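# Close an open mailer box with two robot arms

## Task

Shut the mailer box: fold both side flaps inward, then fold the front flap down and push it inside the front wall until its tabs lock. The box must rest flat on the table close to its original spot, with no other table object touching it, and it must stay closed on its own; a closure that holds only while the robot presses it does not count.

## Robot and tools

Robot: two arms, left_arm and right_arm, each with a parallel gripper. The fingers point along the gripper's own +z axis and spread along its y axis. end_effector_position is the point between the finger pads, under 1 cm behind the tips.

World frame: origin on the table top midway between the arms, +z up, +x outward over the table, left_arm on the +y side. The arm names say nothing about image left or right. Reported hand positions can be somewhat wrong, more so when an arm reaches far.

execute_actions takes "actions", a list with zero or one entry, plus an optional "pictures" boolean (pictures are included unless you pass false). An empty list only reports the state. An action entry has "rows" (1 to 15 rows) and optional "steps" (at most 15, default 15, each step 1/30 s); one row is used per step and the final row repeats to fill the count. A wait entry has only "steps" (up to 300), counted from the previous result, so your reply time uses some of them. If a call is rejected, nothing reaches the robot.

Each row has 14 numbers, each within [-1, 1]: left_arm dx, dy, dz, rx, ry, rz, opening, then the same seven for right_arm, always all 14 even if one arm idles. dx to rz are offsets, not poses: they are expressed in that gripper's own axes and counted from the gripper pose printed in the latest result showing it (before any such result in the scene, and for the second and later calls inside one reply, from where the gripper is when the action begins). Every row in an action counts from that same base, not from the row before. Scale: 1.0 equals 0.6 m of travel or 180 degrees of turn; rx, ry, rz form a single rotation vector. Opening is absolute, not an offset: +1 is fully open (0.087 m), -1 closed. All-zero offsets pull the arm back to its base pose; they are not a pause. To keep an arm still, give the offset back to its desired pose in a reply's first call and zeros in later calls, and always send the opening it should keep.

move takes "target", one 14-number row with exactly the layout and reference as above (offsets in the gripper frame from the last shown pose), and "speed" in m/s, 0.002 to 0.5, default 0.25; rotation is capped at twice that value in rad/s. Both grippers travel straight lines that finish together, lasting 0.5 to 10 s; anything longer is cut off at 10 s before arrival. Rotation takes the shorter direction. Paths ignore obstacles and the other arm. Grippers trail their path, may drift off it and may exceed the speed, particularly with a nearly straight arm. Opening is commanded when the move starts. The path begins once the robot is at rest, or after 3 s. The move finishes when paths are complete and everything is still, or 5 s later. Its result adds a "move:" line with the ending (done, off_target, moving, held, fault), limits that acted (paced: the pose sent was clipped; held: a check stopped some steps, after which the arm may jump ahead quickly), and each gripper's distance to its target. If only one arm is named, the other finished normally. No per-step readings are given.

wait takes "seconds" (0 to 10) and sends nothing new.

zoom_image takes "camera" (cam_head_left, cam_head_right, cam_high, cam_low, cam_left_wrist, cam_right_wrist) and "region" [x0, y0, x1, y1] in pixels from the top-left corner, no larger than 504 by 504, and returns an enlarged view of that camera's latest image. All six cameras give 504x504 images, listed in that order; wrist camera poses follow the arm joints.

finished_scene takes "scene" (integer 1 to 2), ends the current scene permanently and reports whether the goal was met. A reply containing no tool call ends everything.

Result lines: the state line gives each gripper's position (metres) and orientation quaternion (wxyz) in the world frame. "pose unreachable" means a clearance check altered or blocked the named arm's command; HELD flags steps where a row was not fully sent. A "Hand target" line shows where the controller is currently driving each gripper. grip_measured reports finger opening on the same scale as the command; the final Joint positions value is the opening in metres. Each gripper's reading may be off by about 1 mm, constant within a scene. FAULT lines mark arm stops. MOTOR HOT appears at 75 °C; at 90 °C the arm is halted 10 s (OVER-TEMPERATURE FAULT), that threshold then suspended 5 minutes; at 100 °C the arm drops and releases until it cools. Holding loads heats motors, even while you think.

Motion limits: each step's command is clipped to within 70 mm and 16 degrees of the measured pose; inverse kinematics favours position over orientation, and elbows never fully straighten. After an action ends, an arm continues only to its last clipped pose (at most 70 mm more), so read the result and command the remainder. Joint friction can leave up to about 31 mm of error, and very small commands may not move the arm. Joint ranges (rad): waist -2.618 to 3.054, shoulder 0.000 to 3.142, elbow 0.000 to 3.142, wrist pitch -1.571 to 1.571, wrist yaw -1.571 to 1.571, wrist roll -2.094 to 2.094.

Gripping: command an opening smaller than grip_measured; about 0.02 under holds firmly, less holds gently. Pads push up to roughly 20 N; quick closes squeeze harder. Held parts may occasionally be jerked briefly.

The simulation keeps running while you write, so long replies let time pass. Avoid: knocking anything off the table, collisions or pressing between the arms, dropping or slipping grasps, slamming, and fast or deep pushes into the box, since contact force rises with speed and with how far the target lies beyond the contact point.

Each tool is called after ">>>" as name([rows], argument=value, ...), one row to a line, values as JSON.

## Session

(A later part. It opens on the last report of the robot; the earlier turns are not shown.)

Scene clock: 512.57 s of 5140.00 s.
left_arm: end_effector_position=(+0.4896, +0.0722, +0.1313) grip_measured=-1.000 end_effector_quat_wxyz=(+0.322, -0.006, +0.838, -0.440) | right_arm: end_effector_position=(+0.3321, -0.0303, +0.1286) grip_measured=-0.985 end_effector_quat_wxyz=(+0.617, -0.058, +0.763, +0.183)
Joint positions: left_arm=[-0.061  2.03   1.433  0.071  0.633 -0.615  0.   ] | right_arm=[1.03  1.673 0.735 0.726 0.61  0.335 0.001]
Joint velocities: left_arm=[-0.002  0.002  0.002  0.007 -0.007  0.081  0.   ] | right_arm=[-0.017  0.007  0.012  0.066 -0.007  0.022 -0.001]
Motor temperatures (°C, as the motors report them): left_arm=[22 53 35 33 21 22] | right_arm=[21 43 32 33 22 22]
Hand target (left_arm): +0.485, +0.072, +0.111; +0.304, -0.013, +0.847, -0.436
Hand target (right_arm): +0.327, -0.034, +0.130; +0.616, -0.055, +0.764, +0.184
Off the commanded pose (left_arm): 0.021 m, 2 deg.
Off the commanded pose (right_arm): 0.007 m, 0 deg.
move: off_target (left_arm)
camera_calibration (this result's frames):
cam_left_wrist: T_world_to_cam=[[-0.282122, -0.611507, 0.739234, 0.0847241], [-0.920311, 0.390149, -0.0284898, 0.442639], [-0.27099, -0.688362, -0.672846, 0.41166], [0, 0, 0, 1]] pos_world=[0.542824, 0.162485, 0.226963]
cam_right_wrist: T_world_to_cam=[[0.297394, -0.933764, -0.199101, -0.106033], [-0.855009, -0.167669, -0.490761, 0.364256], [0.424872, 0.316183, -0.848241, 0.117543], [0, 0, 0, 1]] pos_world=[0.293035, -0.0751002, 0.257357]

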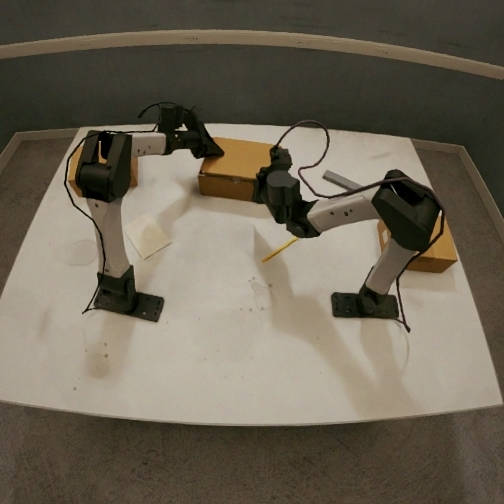

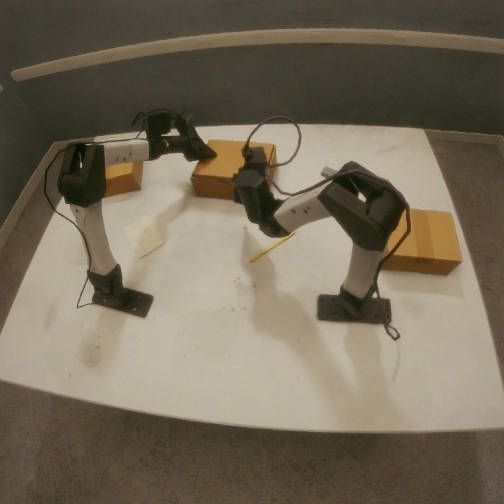

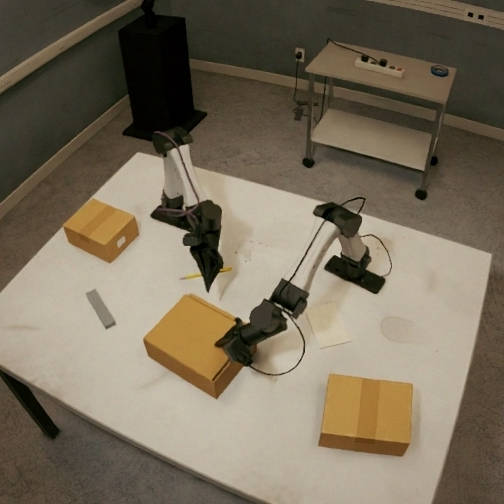

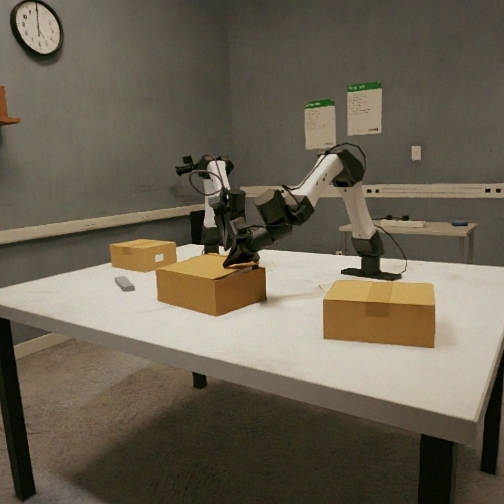

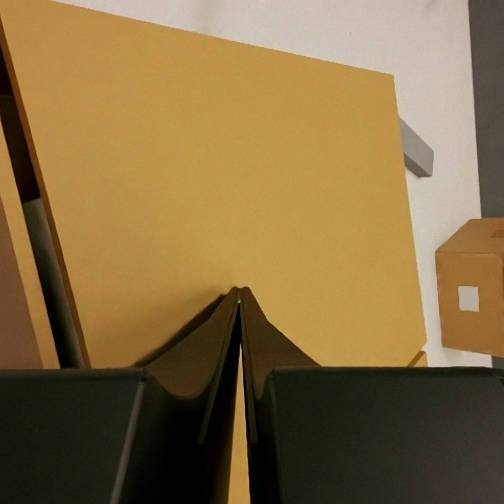

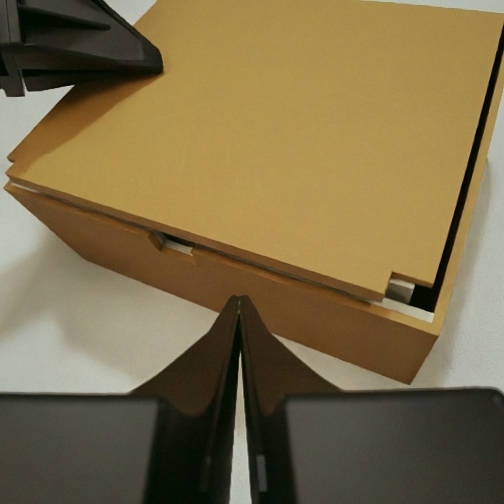

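>>> move(target=[0.02,0.025,0.012,0,0,0,-1, -0.07,0,0,0,0.2,0,-1], speed=0.12)

>>> move(target=[0.02,0.025,0.012,0,0,0,-1, -0.075,-0.018,0.103,0,0.17,0,-1], speed=0.12)

>>> move(target=[0.02,0.025,0.012,0,0,0,-1, 0.03,-0.04,0.16,0,0,0,-1], speed=0.05)

Scene clock: 519.60 s of 5140.00 s.
left_arm: end_effector_position=(+0.4934, +0.0714, +0.1330) grip_measured=-1.000 end_effector_quat_wxyz=(+0.342, +0.003, +0.828, -0.445) | right_arm: end_effector_position=(+0.3369, -0.0382, +0.1680) grip_measured=-0.985 end_effector_quat_wxyz=(+0.353, -0.117, +0.915, +0.159)
Joint positions: left_arm=[-0.061  2.03   1.406  0.147  0.633 -0.615  0.   ] | right_arm=[ 0.842  1.713  1.461 -0.54   0.175  0.471  0.001]
Joint velocities: left_arm=[-0.012 -0.002 -0.012 -0.022 -0.007 -0.007  0.   ] | right_arm=[ 0.002  0.002  0.002  0.066 -0.037 -0.037  0.   ]
Motor temperatures (°C, as the motors report them): left_arm=[22 52 35 33 21 22] | right_arm=[21 42 33 33 22 22]
Hand target (left_arm): +0.488, +0.073, +0.111; +0.322, -0.006, +0.838, -0.440
Hand target (right_arm): +0.341, -0.037, +0.169; +0.350, -0.112, +0.916, +0.161
Off the commanded pose (left_arm): 0.023 m, 3 deg.
Off the commanded pose (right_arm): 0.006 m, 1 deg.
After step 90, 0.80 s passed at rest.
move: off_target (left_arm)
camera_calibration (this result's frames):
cam_left_wrist: T_world_to_cam=[[-0.317647, -0.603226, 0.731586, 0.101913], [-0.917756, 0.389554, -0.0772752, 0.45178], [-0.238378, -0.695964, -0.677356, 0.398306], [0, 0, 0, 1]] pos_world=[0.541944, 0.16269, 0.230148]
cam_right_wrist: T_world_to_cam=[[0.31778, -0.928949, -0.189919, -0.115241], [-0.935997, -0.339331, 0.0936172, 0.308861], [-0.151411, 0.148014, -0.977326, 0.360847], [0, 0, 0, 1]] pos_world=[0.380351, -0.0556579, 0.301864]

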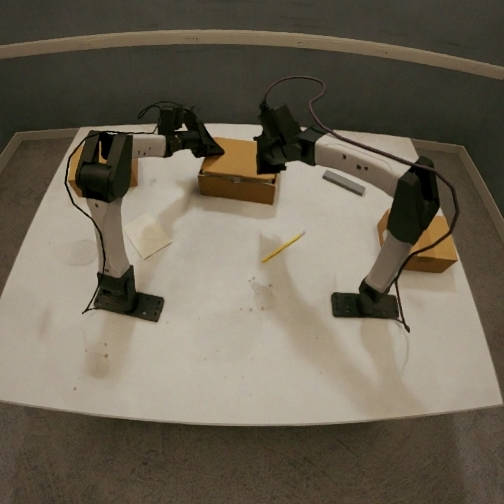

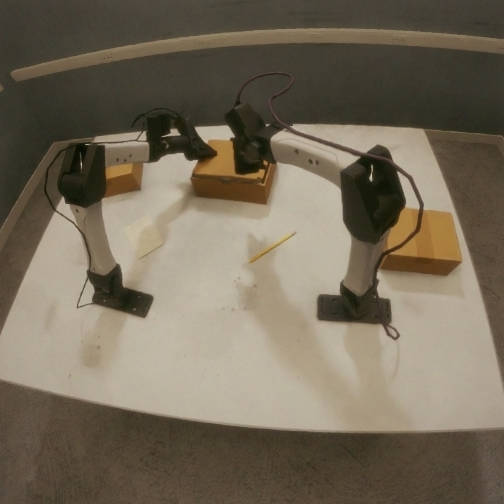

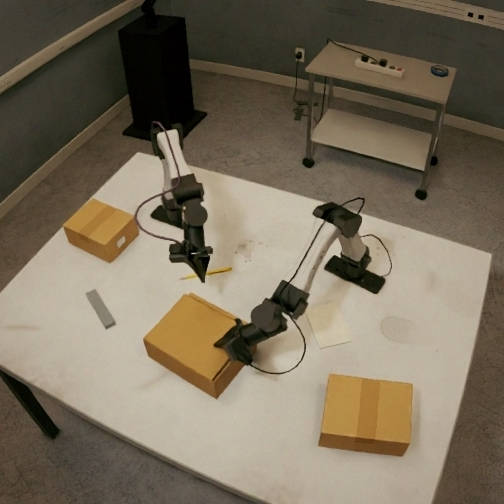

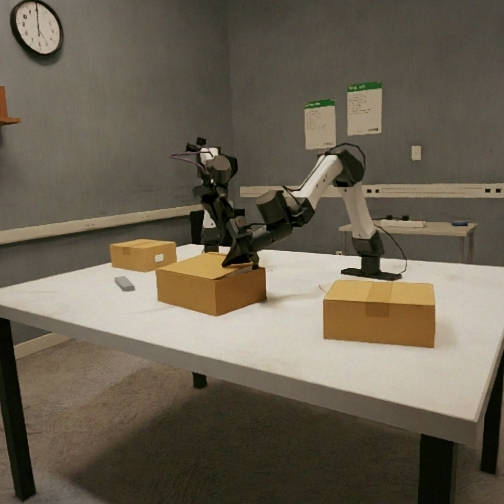

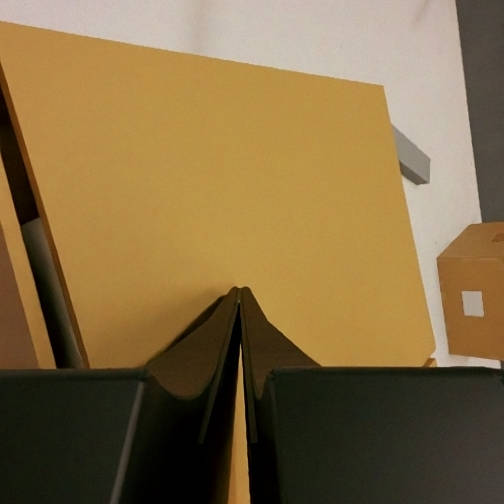

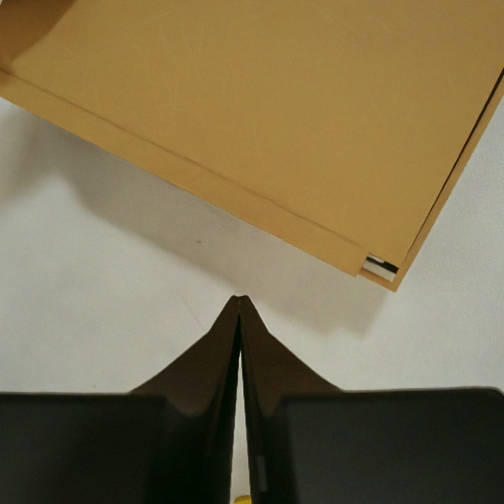

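Scene clock: 522.10 s of 5140.00 s.
left_arm: end_effector_position=(+0.4976, +0.0704, +0.1372) grip_measured=-1.000 end_effector_quat_wxyz=(+0.363, +0.012, +0.816, -0.450) | right_arm: end_effector_position=(+0.4104, -0.0191, +0.1557) grip_measured=-0.985 end_effector_quat_wxyz=(+0.166, -0.140, +0.963, +0.161)
Joint positions: left_arm=[-0.061  2.03   1.387  0.219  0.633 -0.615  0.   ] | right_arm=[ 0.674  2.53   2.826 -1.416 -0.127  0.37   0.001]
Joint velocities: left_arm=[0.002 0.027 0.012 0.007 0.022 0.007 0.   ] | right_arm=[ 0.007 -0.022 -0.007 -0.051 -0.051  0.037 -0.   ]
Motor temperatures (°C, as the motors report them): left_arm=[22 52 35 33 21 22] | right_arm=[21 43 33 32 22 22]
Hand target (left_arm): +0.492, +0.072, +0.113; +0.342, +0.003, +0.828, -0.445
Hand target (right_arm): +0.411, -0.020, +0.156; +0.164, -0.143, +0.962, +0.165
Off the commanded pose (left_arm): 0.025 m, 3 deg.
Off the commanded pose (right_arm): 0.003 m, 9 deg.
elbow stopped short (right arm): the move would have taken joint 3 (elbow) straighter than the controller allows; a more bent joint 3 avoids this.
move: off_target (left_arm, right_arm)
camera_calibration (this result's frames):
cam_left_wrist: T_world_to_cam=[[-0.354905, -0.594542, 0.721499, 0.118943], [-0.912471, 0.388322, -0.128852, 0.460865], [-0.203566, -0.704078, -0.68032, 0.385082], [0, 0, 0, 1]] pos_world=[0.541129, 0.16288, 0.235545]
cam_right_wrist: T_world_to_cam=[[0.322545, -0.914653, -0.243668, -0.11652], [-0.80009, -0.401003, 0.446152, 0.273545], [-0.505786, 0.0510517, -0.861147, 0.482652], [0, 0, 0, 1]] pos_world=[0.500562, -0.0215234, 0.265199]

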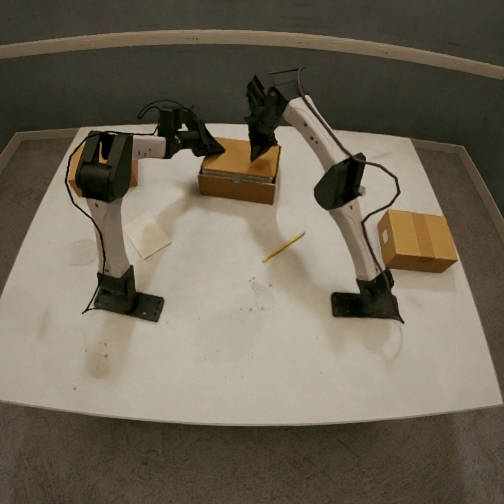

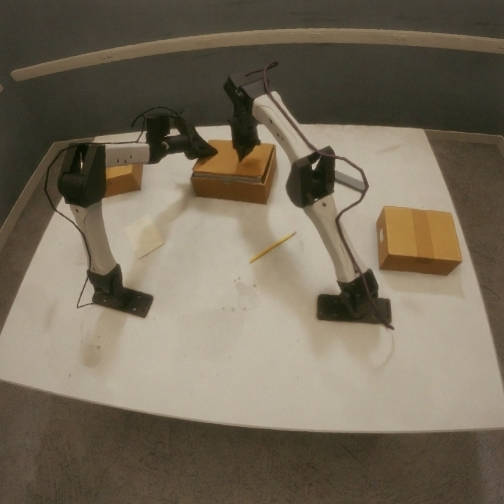

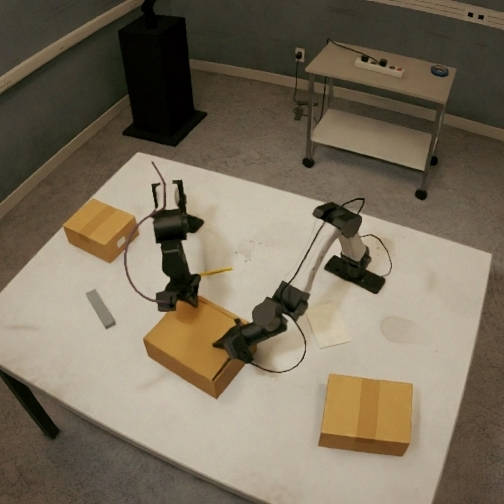

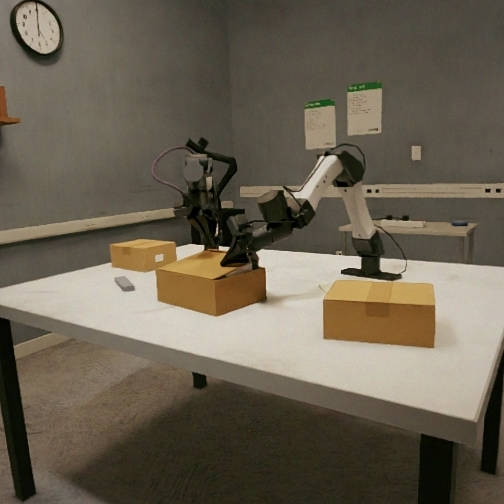

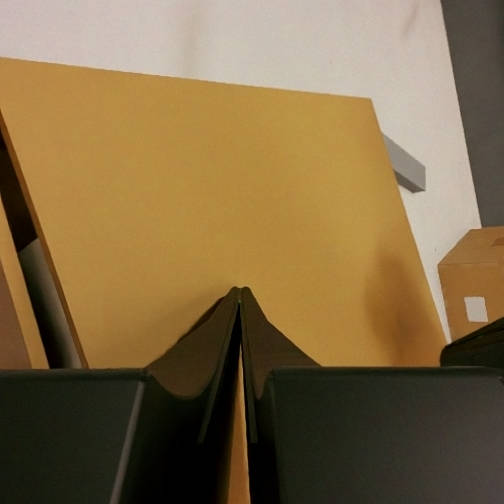

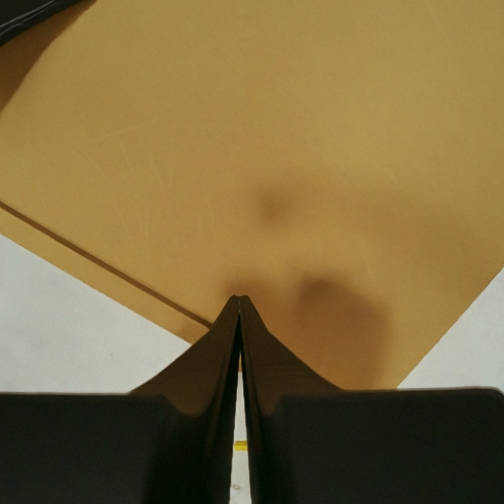

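Scene clock: 524.33 s of 5140.00 s.
left_arm: end_effector_position=(+0.5014, +0.0695, +0.1350) grip_measured=-1.000 end_effector_quat_wxyz=(+0.376, +0.019, +0.808, -0.453) | right_arm: end_effector_position=(+0.4109, -0.0184, +0.1075) grip_measured=-0.985 end_effector_quat_wxyz=(+0.163, -0.139, +0.961, +0.177)
Joint positions: left_arm=[-0.061  2.043  1.371  0.281  0.633 -0.615  0.   ] | right_arm=[ 0.663  2.336  2.256 -1.031 -0.162  0.37   0.001]
Joint velocities: left_arm=[-0.012  0.012 -0.002  0.051  0.007 -0.125  0.   ] | right_arm=[-0.027 -0.002 -0.002  0.007  0.007 -0.066  0.001]
Motor temperatures (°C, as the motors report them): left_arm=[22 52 35 34 21 22] | right_arm=[21 43 33 32 22 22]
Hand target (left_arm): +0.498, +0.070, +0.117; +0.363, +0.012, +0.816, -0.450
Hand target (right_arm): +0.423, -0.015, +0.059; +0.163, -0.141, +0.963, +0.160
Off the commanded pose (left_arm): 0.019 m, 2 deg.
Off the commanded pose (right_arm): 0.054 m, 2 deg.
move: off_target (left_arm, right_arm)
camera_calibration (this result's frames):
cam_left_wrist: T_world_to_cam=[[-0.378639, -0.589011, 0.713932, 0.133921], [-0.907663, 0.387202, -0.161935, 0.466558], [-0.181054, -0.709325, -0.681233, 0.372915], [0, 0, 0, 1]] pos_world=[0.541703, 0.162746, 0.233983]
cam_right_wrist: T_world_to_cam=[[0.323774, -0.905336, -0.274839, -0.124708], [-0.793146, -0.418092, 0.442854, 0.292901], [-0.515839, 0.0746027, -0.853431, 0.445082], [0, 0, 0, 1]] pos_world=[0.502281, -0.0236481, 0.21586]

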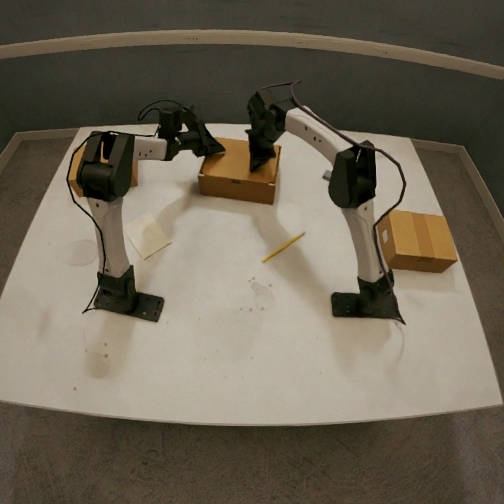

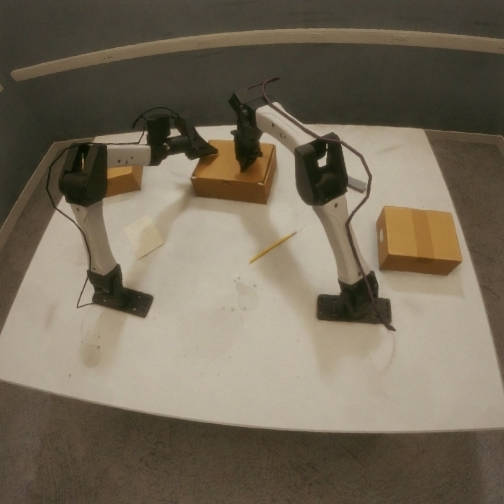

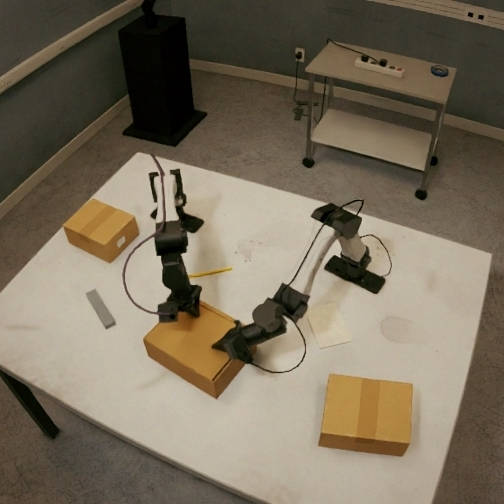

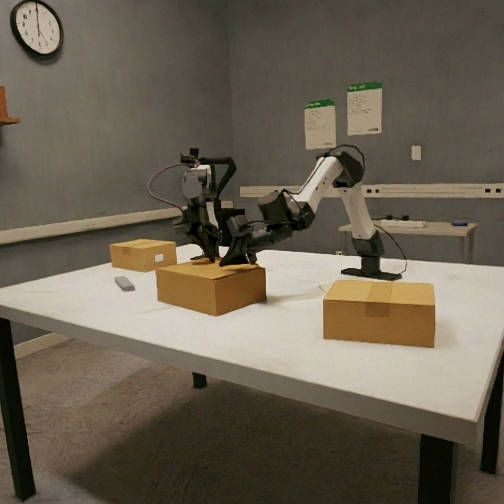

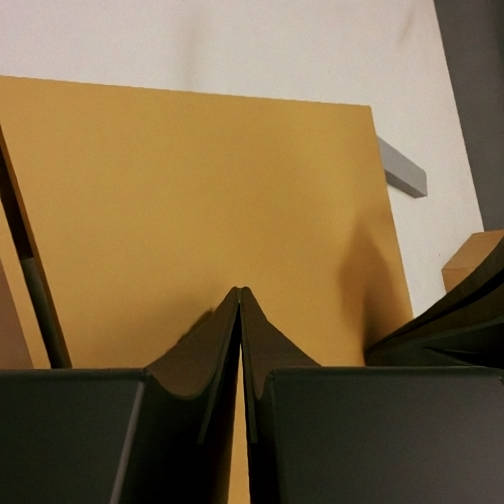

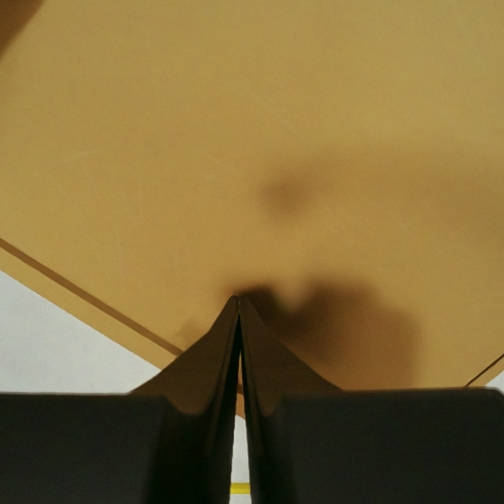

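>>> move(target=[0,0,0,0,0,0,-1, 0,0,-0.05,0,0,0,-1], speed=0.04)

>>> zoom_image(camera="cam_head_left", region=[170,120,310,220])

Scene clock: 527.07 s of 5140.00 s.
left_arm: end_effector_position=(+0.5017, +0.0694, +0.1354) grip_measured=-1.000 end_effector_quat_wxyz=(+0.378, +0.019, +0.808, -0.453) | right_arm: end_effector_position=(+0.4018, -0.0252, +0.1171) grip_measured=-0.985 end_effector_quat_wxyz=(+0.153, -0.138, +0.963, +0.173)
Joint positions: left_arm=[-0.061  2.043  1.371  0.284  0.633 -0.615  0.   ] | right_arm=[ 0.662  2.31   2.255 -1.078 -0.164  0.37   0.001]
Joint velocities: left_arm=[-0.002  0.002 -0.002 -0.007  0.051  0.022  0.   ] | right_arm=[-0.037 -0.027  0.002  0.066 -0.051  0.007 -0.001]
Motor temperatures (°C, as the motors report them): left_arm=[22 52 35 34 21 22] | right_arm=[21 43 33 32 22 22]
Hand target (left_arm): +0.501, +0.069, +0.135; +0.377, +0.019, +0.808, -0.453
Hand target (right_arm): +0.403, -0.030, +0.134; +0.163, -0.138, +0.961, +0.177
Off the commanded pose (left_arm): 0.001 m, 0 deg.
Off the commanded pose (right_arm): 0.018 m, 1 deg.
move: off_target (right_arm)
camera_calibration (this result's frames):
cam_left_wrist: T_world_to_cam=[[-0.380495, -0.588578, 0.713302, 0.134645], [-0.907238, 0.387103, -0.16453, 0.467058], [-0.179282, -0.709738, -0.681271, 0.372379], [0, 0, 0, 1]] pos_world=[0.541726, 0.162741, 0.234494]
cam_right_wrist: T_world_to_cam=[[0.31838, -0.908491, -0.270701, -0.123658], [-0.784804, -0.412777, 0.462275, 0.27311], [-0.531712, 0.0652682, -0.844407, 0.454202], [0, 0, 0, 1]] pos_world=[0.495213, -0.029254, 0.223805]

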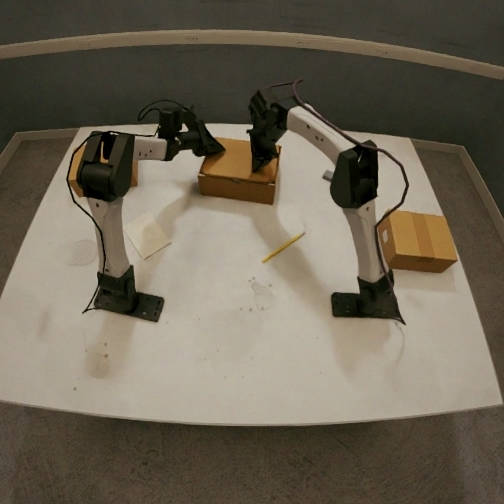

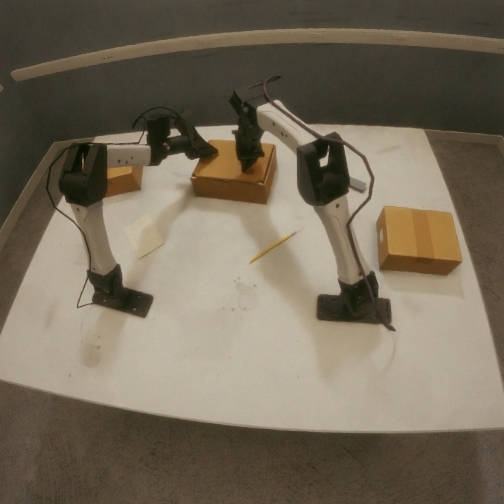

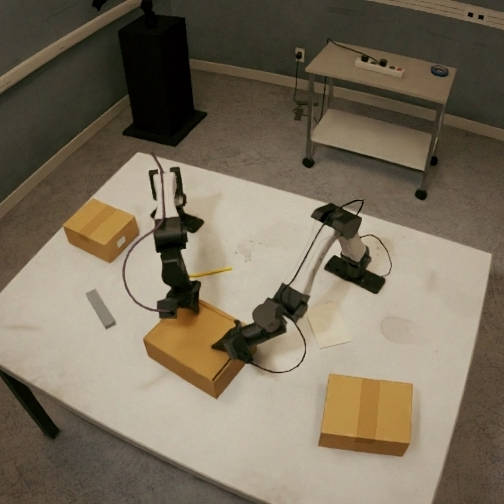

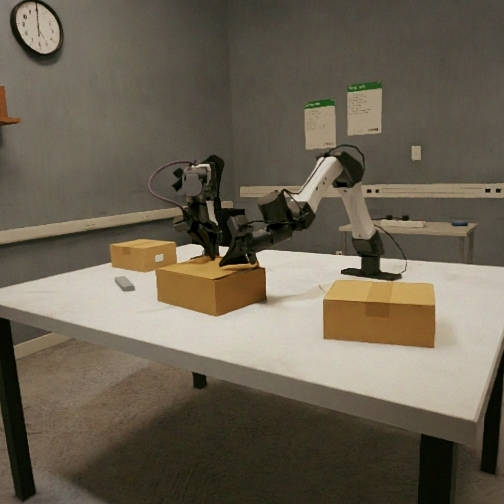

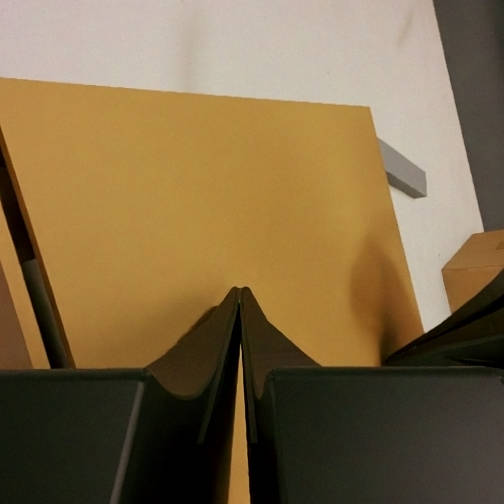

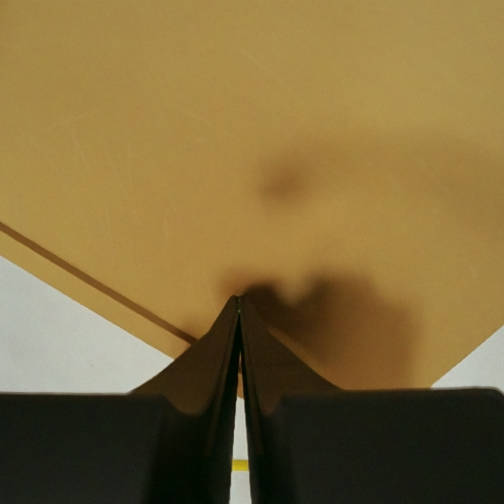

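Region (170, 120, 310, 220) of cam_head_left's 504x504 image, scaled by 3.600, with more detail than that image has; it fills the top 360 rows of this view, and the rest is white.

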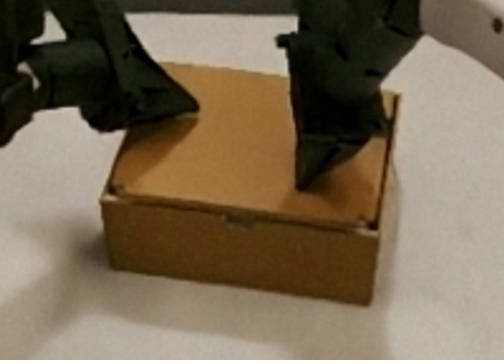

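>>> move(target=[-0.07,-0.1,-0.06,0,0,0,-1, 0.15,0.02,-0.1,0,-0.17,0,-1], speed=0.08)

Scene clock: 535.10 s of 5140.00 s.
left_arm: end_effector_position=(+0.4900, +0.0722, +0.2136) grip_measured=-1.000 end_effector_quat_wxyz=(+0.383, +0.021, +0.805, -0.454) | right_arm: end_effector_position=(+0.3017, -0.0568, +0.1328) grip_measured=-0.985 end_effector_quat_wxyz=(+0.391, -0.095, +0.896, +0.189)
Joint positions: left_arm=[-0.061  1.908  1.494  0.039  0.633 -0.615  0.   ] | right_arm=[ 0.886  1.517  1.048 -0.223  0.221  0.525  0.001]
Joint velocities: left_arm=[-0.002  0.002 -0.007 -0.037  0.007  0.051  0.   ] | right_arm=[-0.007  0.002 -0.017  0.066 -0.037  0.066  0.001]
Motor temperatures (°C, as the motors report them): left_arm=[22 52 36 34 21 22] | right_arm=[21 45 33 32 22 22]
Hand target (left_arm): +0.489, +0.074, +0.216; +0.378, +0.019, +0.807, -0.453
Hand target (right_arm): +0.300, -0.056, +0.140; +0.402, -0.089, +0.889, +0.199
Off the commanded pose (left_arm): 0.003 m, 1 deg.
Off the commanded pose (right_arm): 0.011 m, 2 deg.
After step 90, 1.20 s passed at rest.
move: off_target (right_arm)
camera_calibration (this result's frames):
cam_left_wrist: T_world_to_cam=[[-0.389221, -0.586544, 0.710262, 0.0808246], [-0.905146, 0.386615, -0.176745, 0.469816], [-0.170929, -0.711685, -0.681387, 0.421526], [0, 0, 0, 1]] pos_world=[0.528762, 0.165763, 0.312854]
cam_right_wrist: T_world_to_cam=[[0.308391, -0.918382, -0.247929, -0.116826], [-0.947949, -0.318422, 0.000379051, 0.290099], [-0.079294, 0.234907, -0.968778, 0.305956], [0, 0, 0, 1]] pos_world=[0.335288, -0.0867878, 0.267329]

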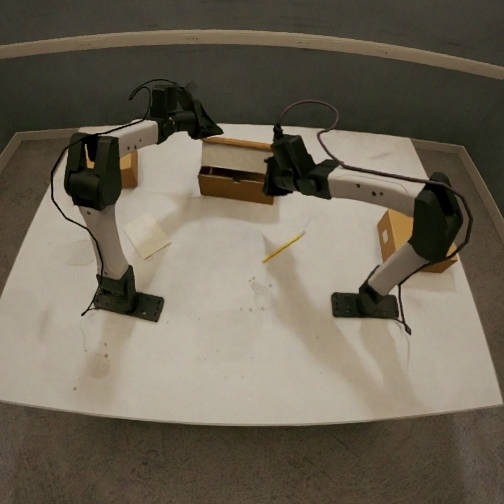

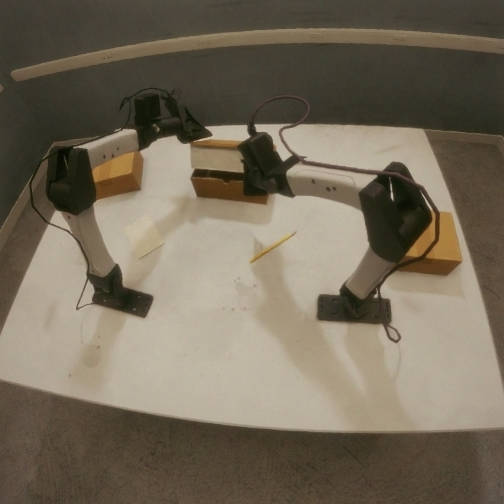

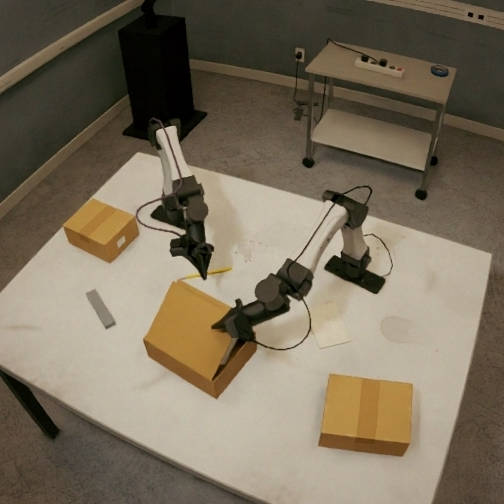

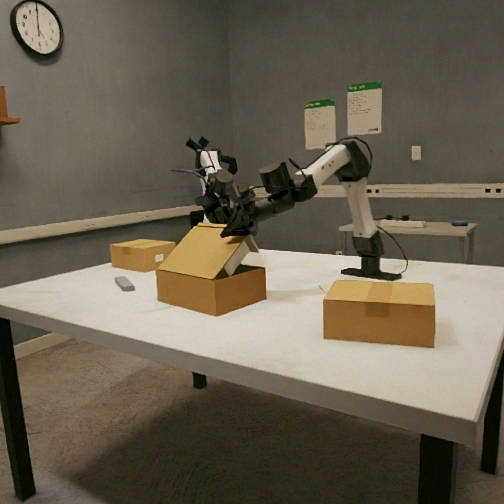

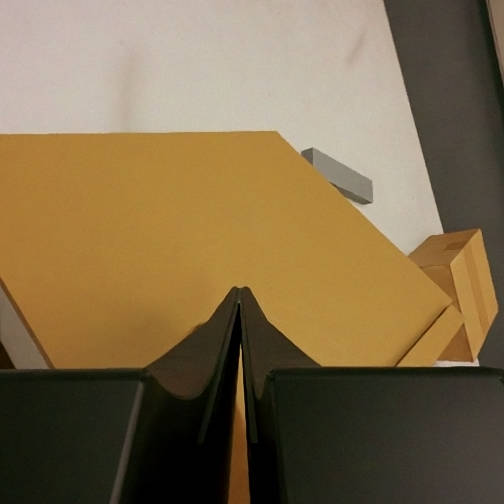

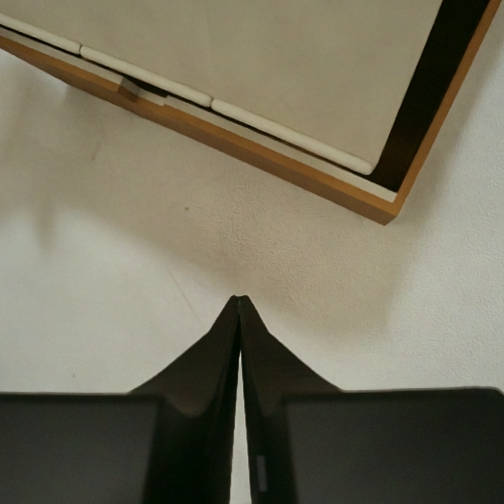

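>>> move(target=[0,0,0,0,0,0,-1, 0.03,0,0.025,0,-0.25,0,-1], speed=0.12)

>>> move(target=[0,0,0,0,0,0,-1, 0,0,0.18,0,0,0,-1], speed=0.06)

>>> zoom_image(camera="cam_low", region=[140,180,300,320])

Scene clock: 541.73 s of 5140.00 s.
left_arm: end_effector_position=(+0.4899, +0.0722, +0.2134) grip_measured=-1.000 end_effector_quat_wxyz=(+0.382, +0.021, +0.805, -0.454) | right_arm: end_effector_position=(+0.3051, -0.0479, +0.1189) grip_measured=-0.985 end_effector_quat_wxyz=(+0.707, -0.011, +0.675, +0.212)
Joint positions: left_arm=[-0.061  1.908  1.494  0.038  0.633 -0.615  0.   ] | right_arm=[1.126 1.886 0.496 1.513 0.769 0.19  0.001]
Joint velocities: left_arm=[-0.007  0.017  0.002  0.007  0.022 -0.081  0.   ] | right_arm=[-0.007 -0.022  0.022 -0.022 -0.11  -0.051 -0.001]
Motor temperatures (°C, as the motors report them): left_arm=[22 52 37 34 21 22] | right_arm=[21 44 33 33 22 22]
Hand target (left_arm): +0.490, +0.072, +0.214; +0.383, +0.021, +0.805, -0.454
Hand target (right_arm): +0.301, -0.051, +0.112; +0.706, -0.017, +0.677, +0.206
Off the commanded pose (left_arm): 0.000 m, 0 deg.
Off the commanded pose (right_arm): 0.011 m, 1 deg.
move: off_target (right_arm)
camera_calibration (this result's frames):
cam_left_wrist: T_world_to_cam=[[-0.388694, -0.586667, 0.71045, 0.0806098], [-0.905277, 0.386646, -0.176006, 0.469619], [-0.171435, -0.711567, -0.681383, 0.421673], [0, 0, 0, 1]] pos_world=[0.528758, 0.165764, 0.312708]
cam_right_wrist: T_world_to_cam=[[0.294701, -0.917532, -0.266994, -0.106687], [-0.727755, -0.0344254, -0.684972, 0.324131], [0.619293, 0.396168, -0.677884, 0.0507021], [0, 0, 0, 1]] pos_world=[0.235929, -0.106817, 0.227906]

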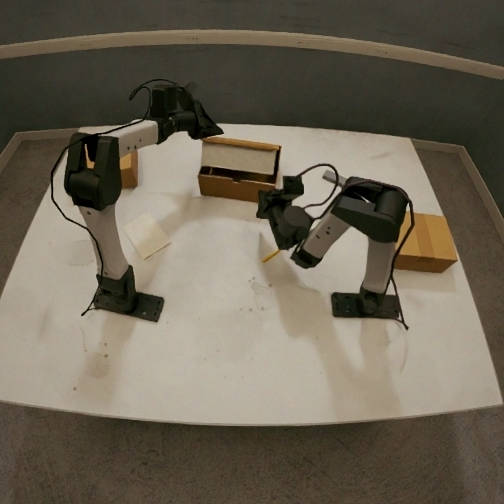

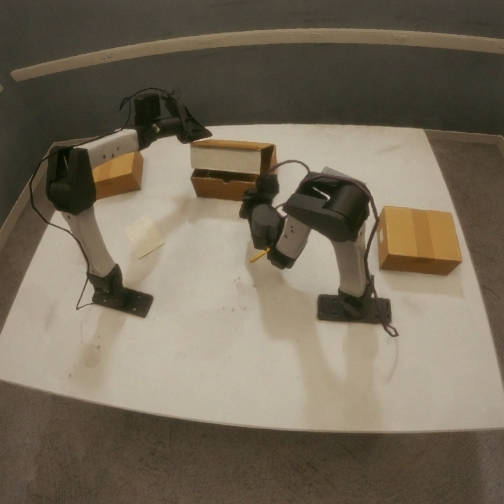

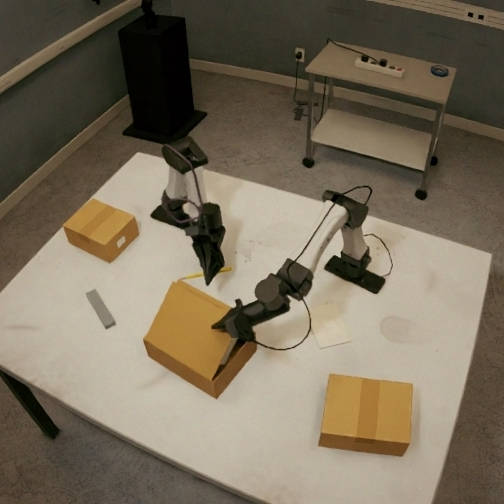

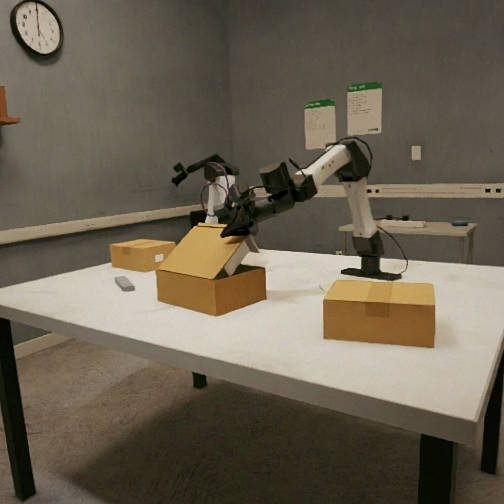

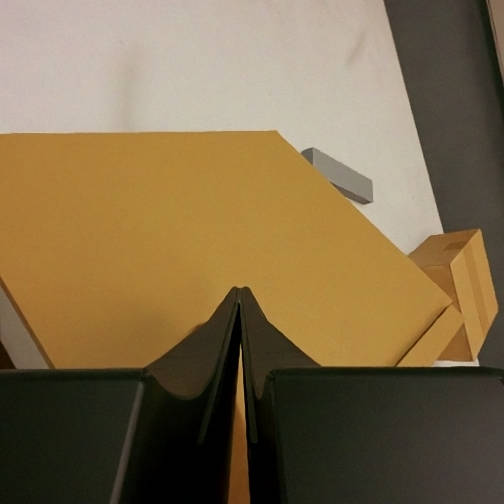

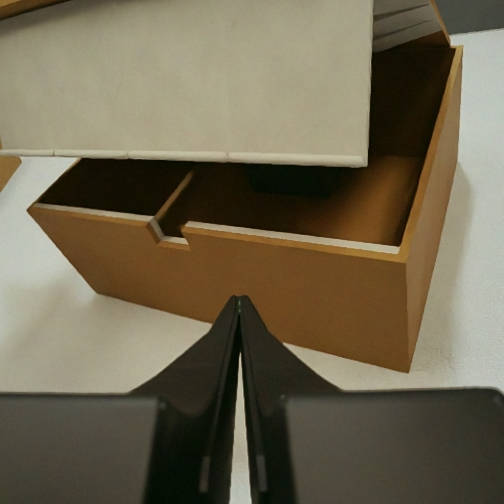

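Scene clock: 544.07 s of 5140.00 s.
left_arm: end_effector_position=(+0.4909, +0.0719, +0.2152) grip_measured=-1.000 end_effector_quat_wxyz=(+0.386, +0.023, +0.802, -0.455) | right_arm: end_effector_position=(+0.4040, -0.0254, +0.1215) grip_measured=-0.985 end_effector_quat_wxyz=(+0.703, -0.013, +0.684, +0.195)
Joint positions: left_arm=[-0.061  1.908  1.494  0.048  0.633 -0.615  0.   ] | right_arm=[0.916 2.026 0.832 1.271 0.581 0.21  0.001]
Joint velocities: left_arm=[-0.002 -0.022  0.022  0.051 -0.037 -0.007  0.   ] | right_arm=[ 0.002 -0.037  0.002 -0.051 -0.007  0.022 -0.001]
Motor temperatures (°C, as the motors report them): left_arm=[22 52 37 34 21 22] | right_arm=[21 43 33 33 22 22]
Hand target (left_arm): +0.490, +0.072, +0.213; +0.382, +0.021, +0.805, -0.454
Hand target (right_arm): +0.407, -0.016, +0.129; +0.706, -0.010, +0.676, +0.212
Off the commanded pose (left_arm): 0.002 m, 1 deg.
Off the commanded pose (right_arm): 0.013 m, 2 deg.
move: off_target (right_arm)
camera_calibration (this result's frames):
cam_left_wrist: T_world_to_cam=[[-0.395544, -0.58507, 0.707981, 0.0834091], [-0.903531, 0.386238, -0.185612, 0.47217], [-0.164853, -0.713101, -0.681403, 0.419747], [0, 0, 0, 1]] pos_world=[0.528809, 0.165752, 0.314605]
cam_right_wrist: T_world_to_cam=[[0.272093, -0.930761, -0.244232, -0.108454], [-0.739579, -0.0399006, -0.671886, 0.401635], [0.615621, 0.363444, -0.699228, -0.0145065], [0, 0, 0, 1]] pos_world=[0.335481, -0.0796467, 0.233222]

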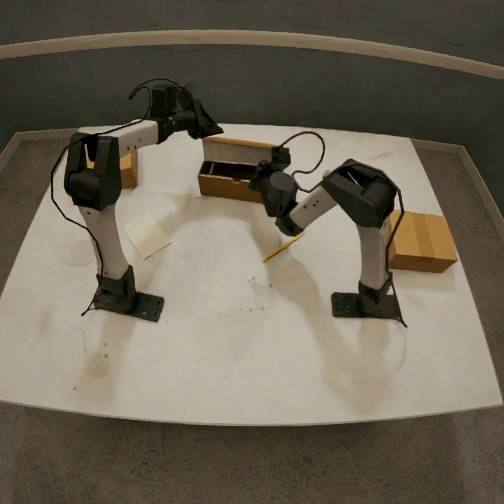

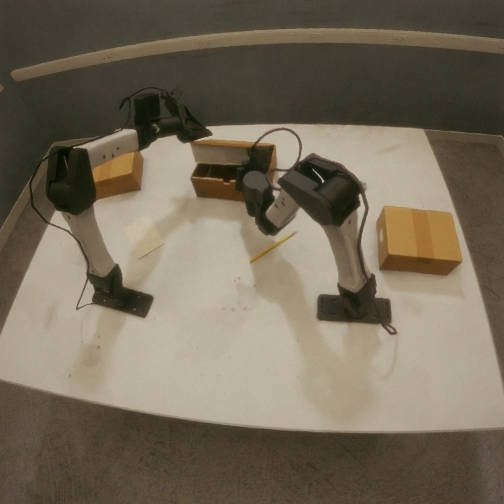

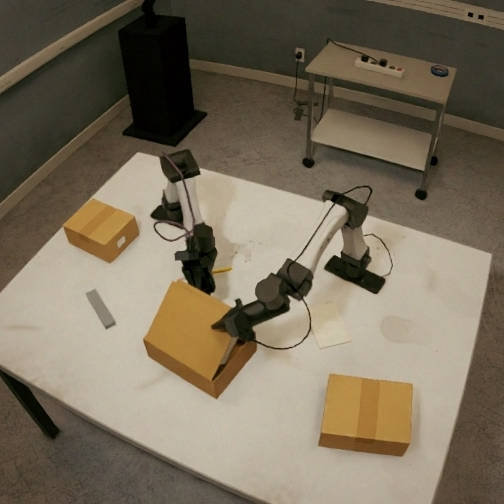

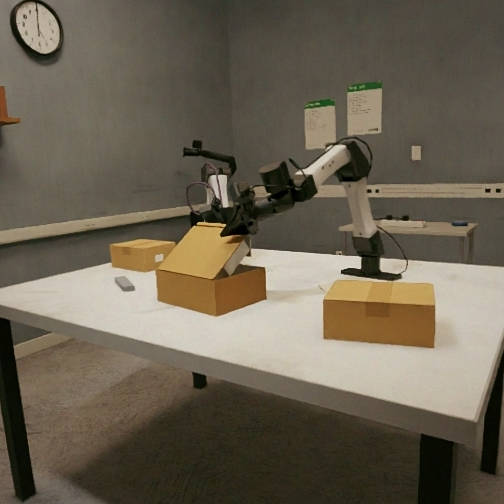

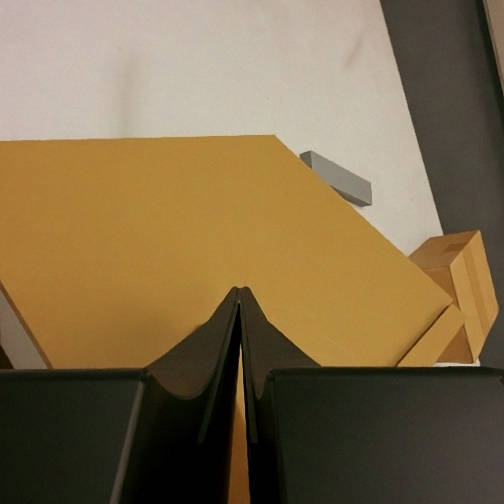

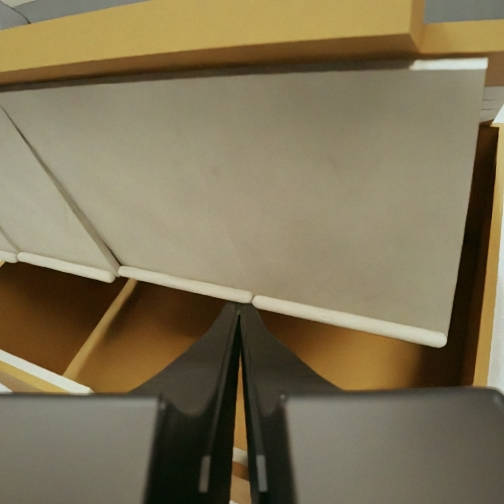

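Region (140, 180, 300, 320) of cam_low's 504x504 image, scaled by 3.150, with more detail than that image has; it fills the top 441 rows of this view, and the rest is white.

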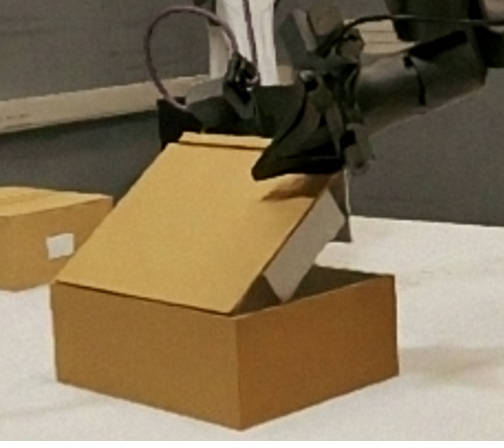

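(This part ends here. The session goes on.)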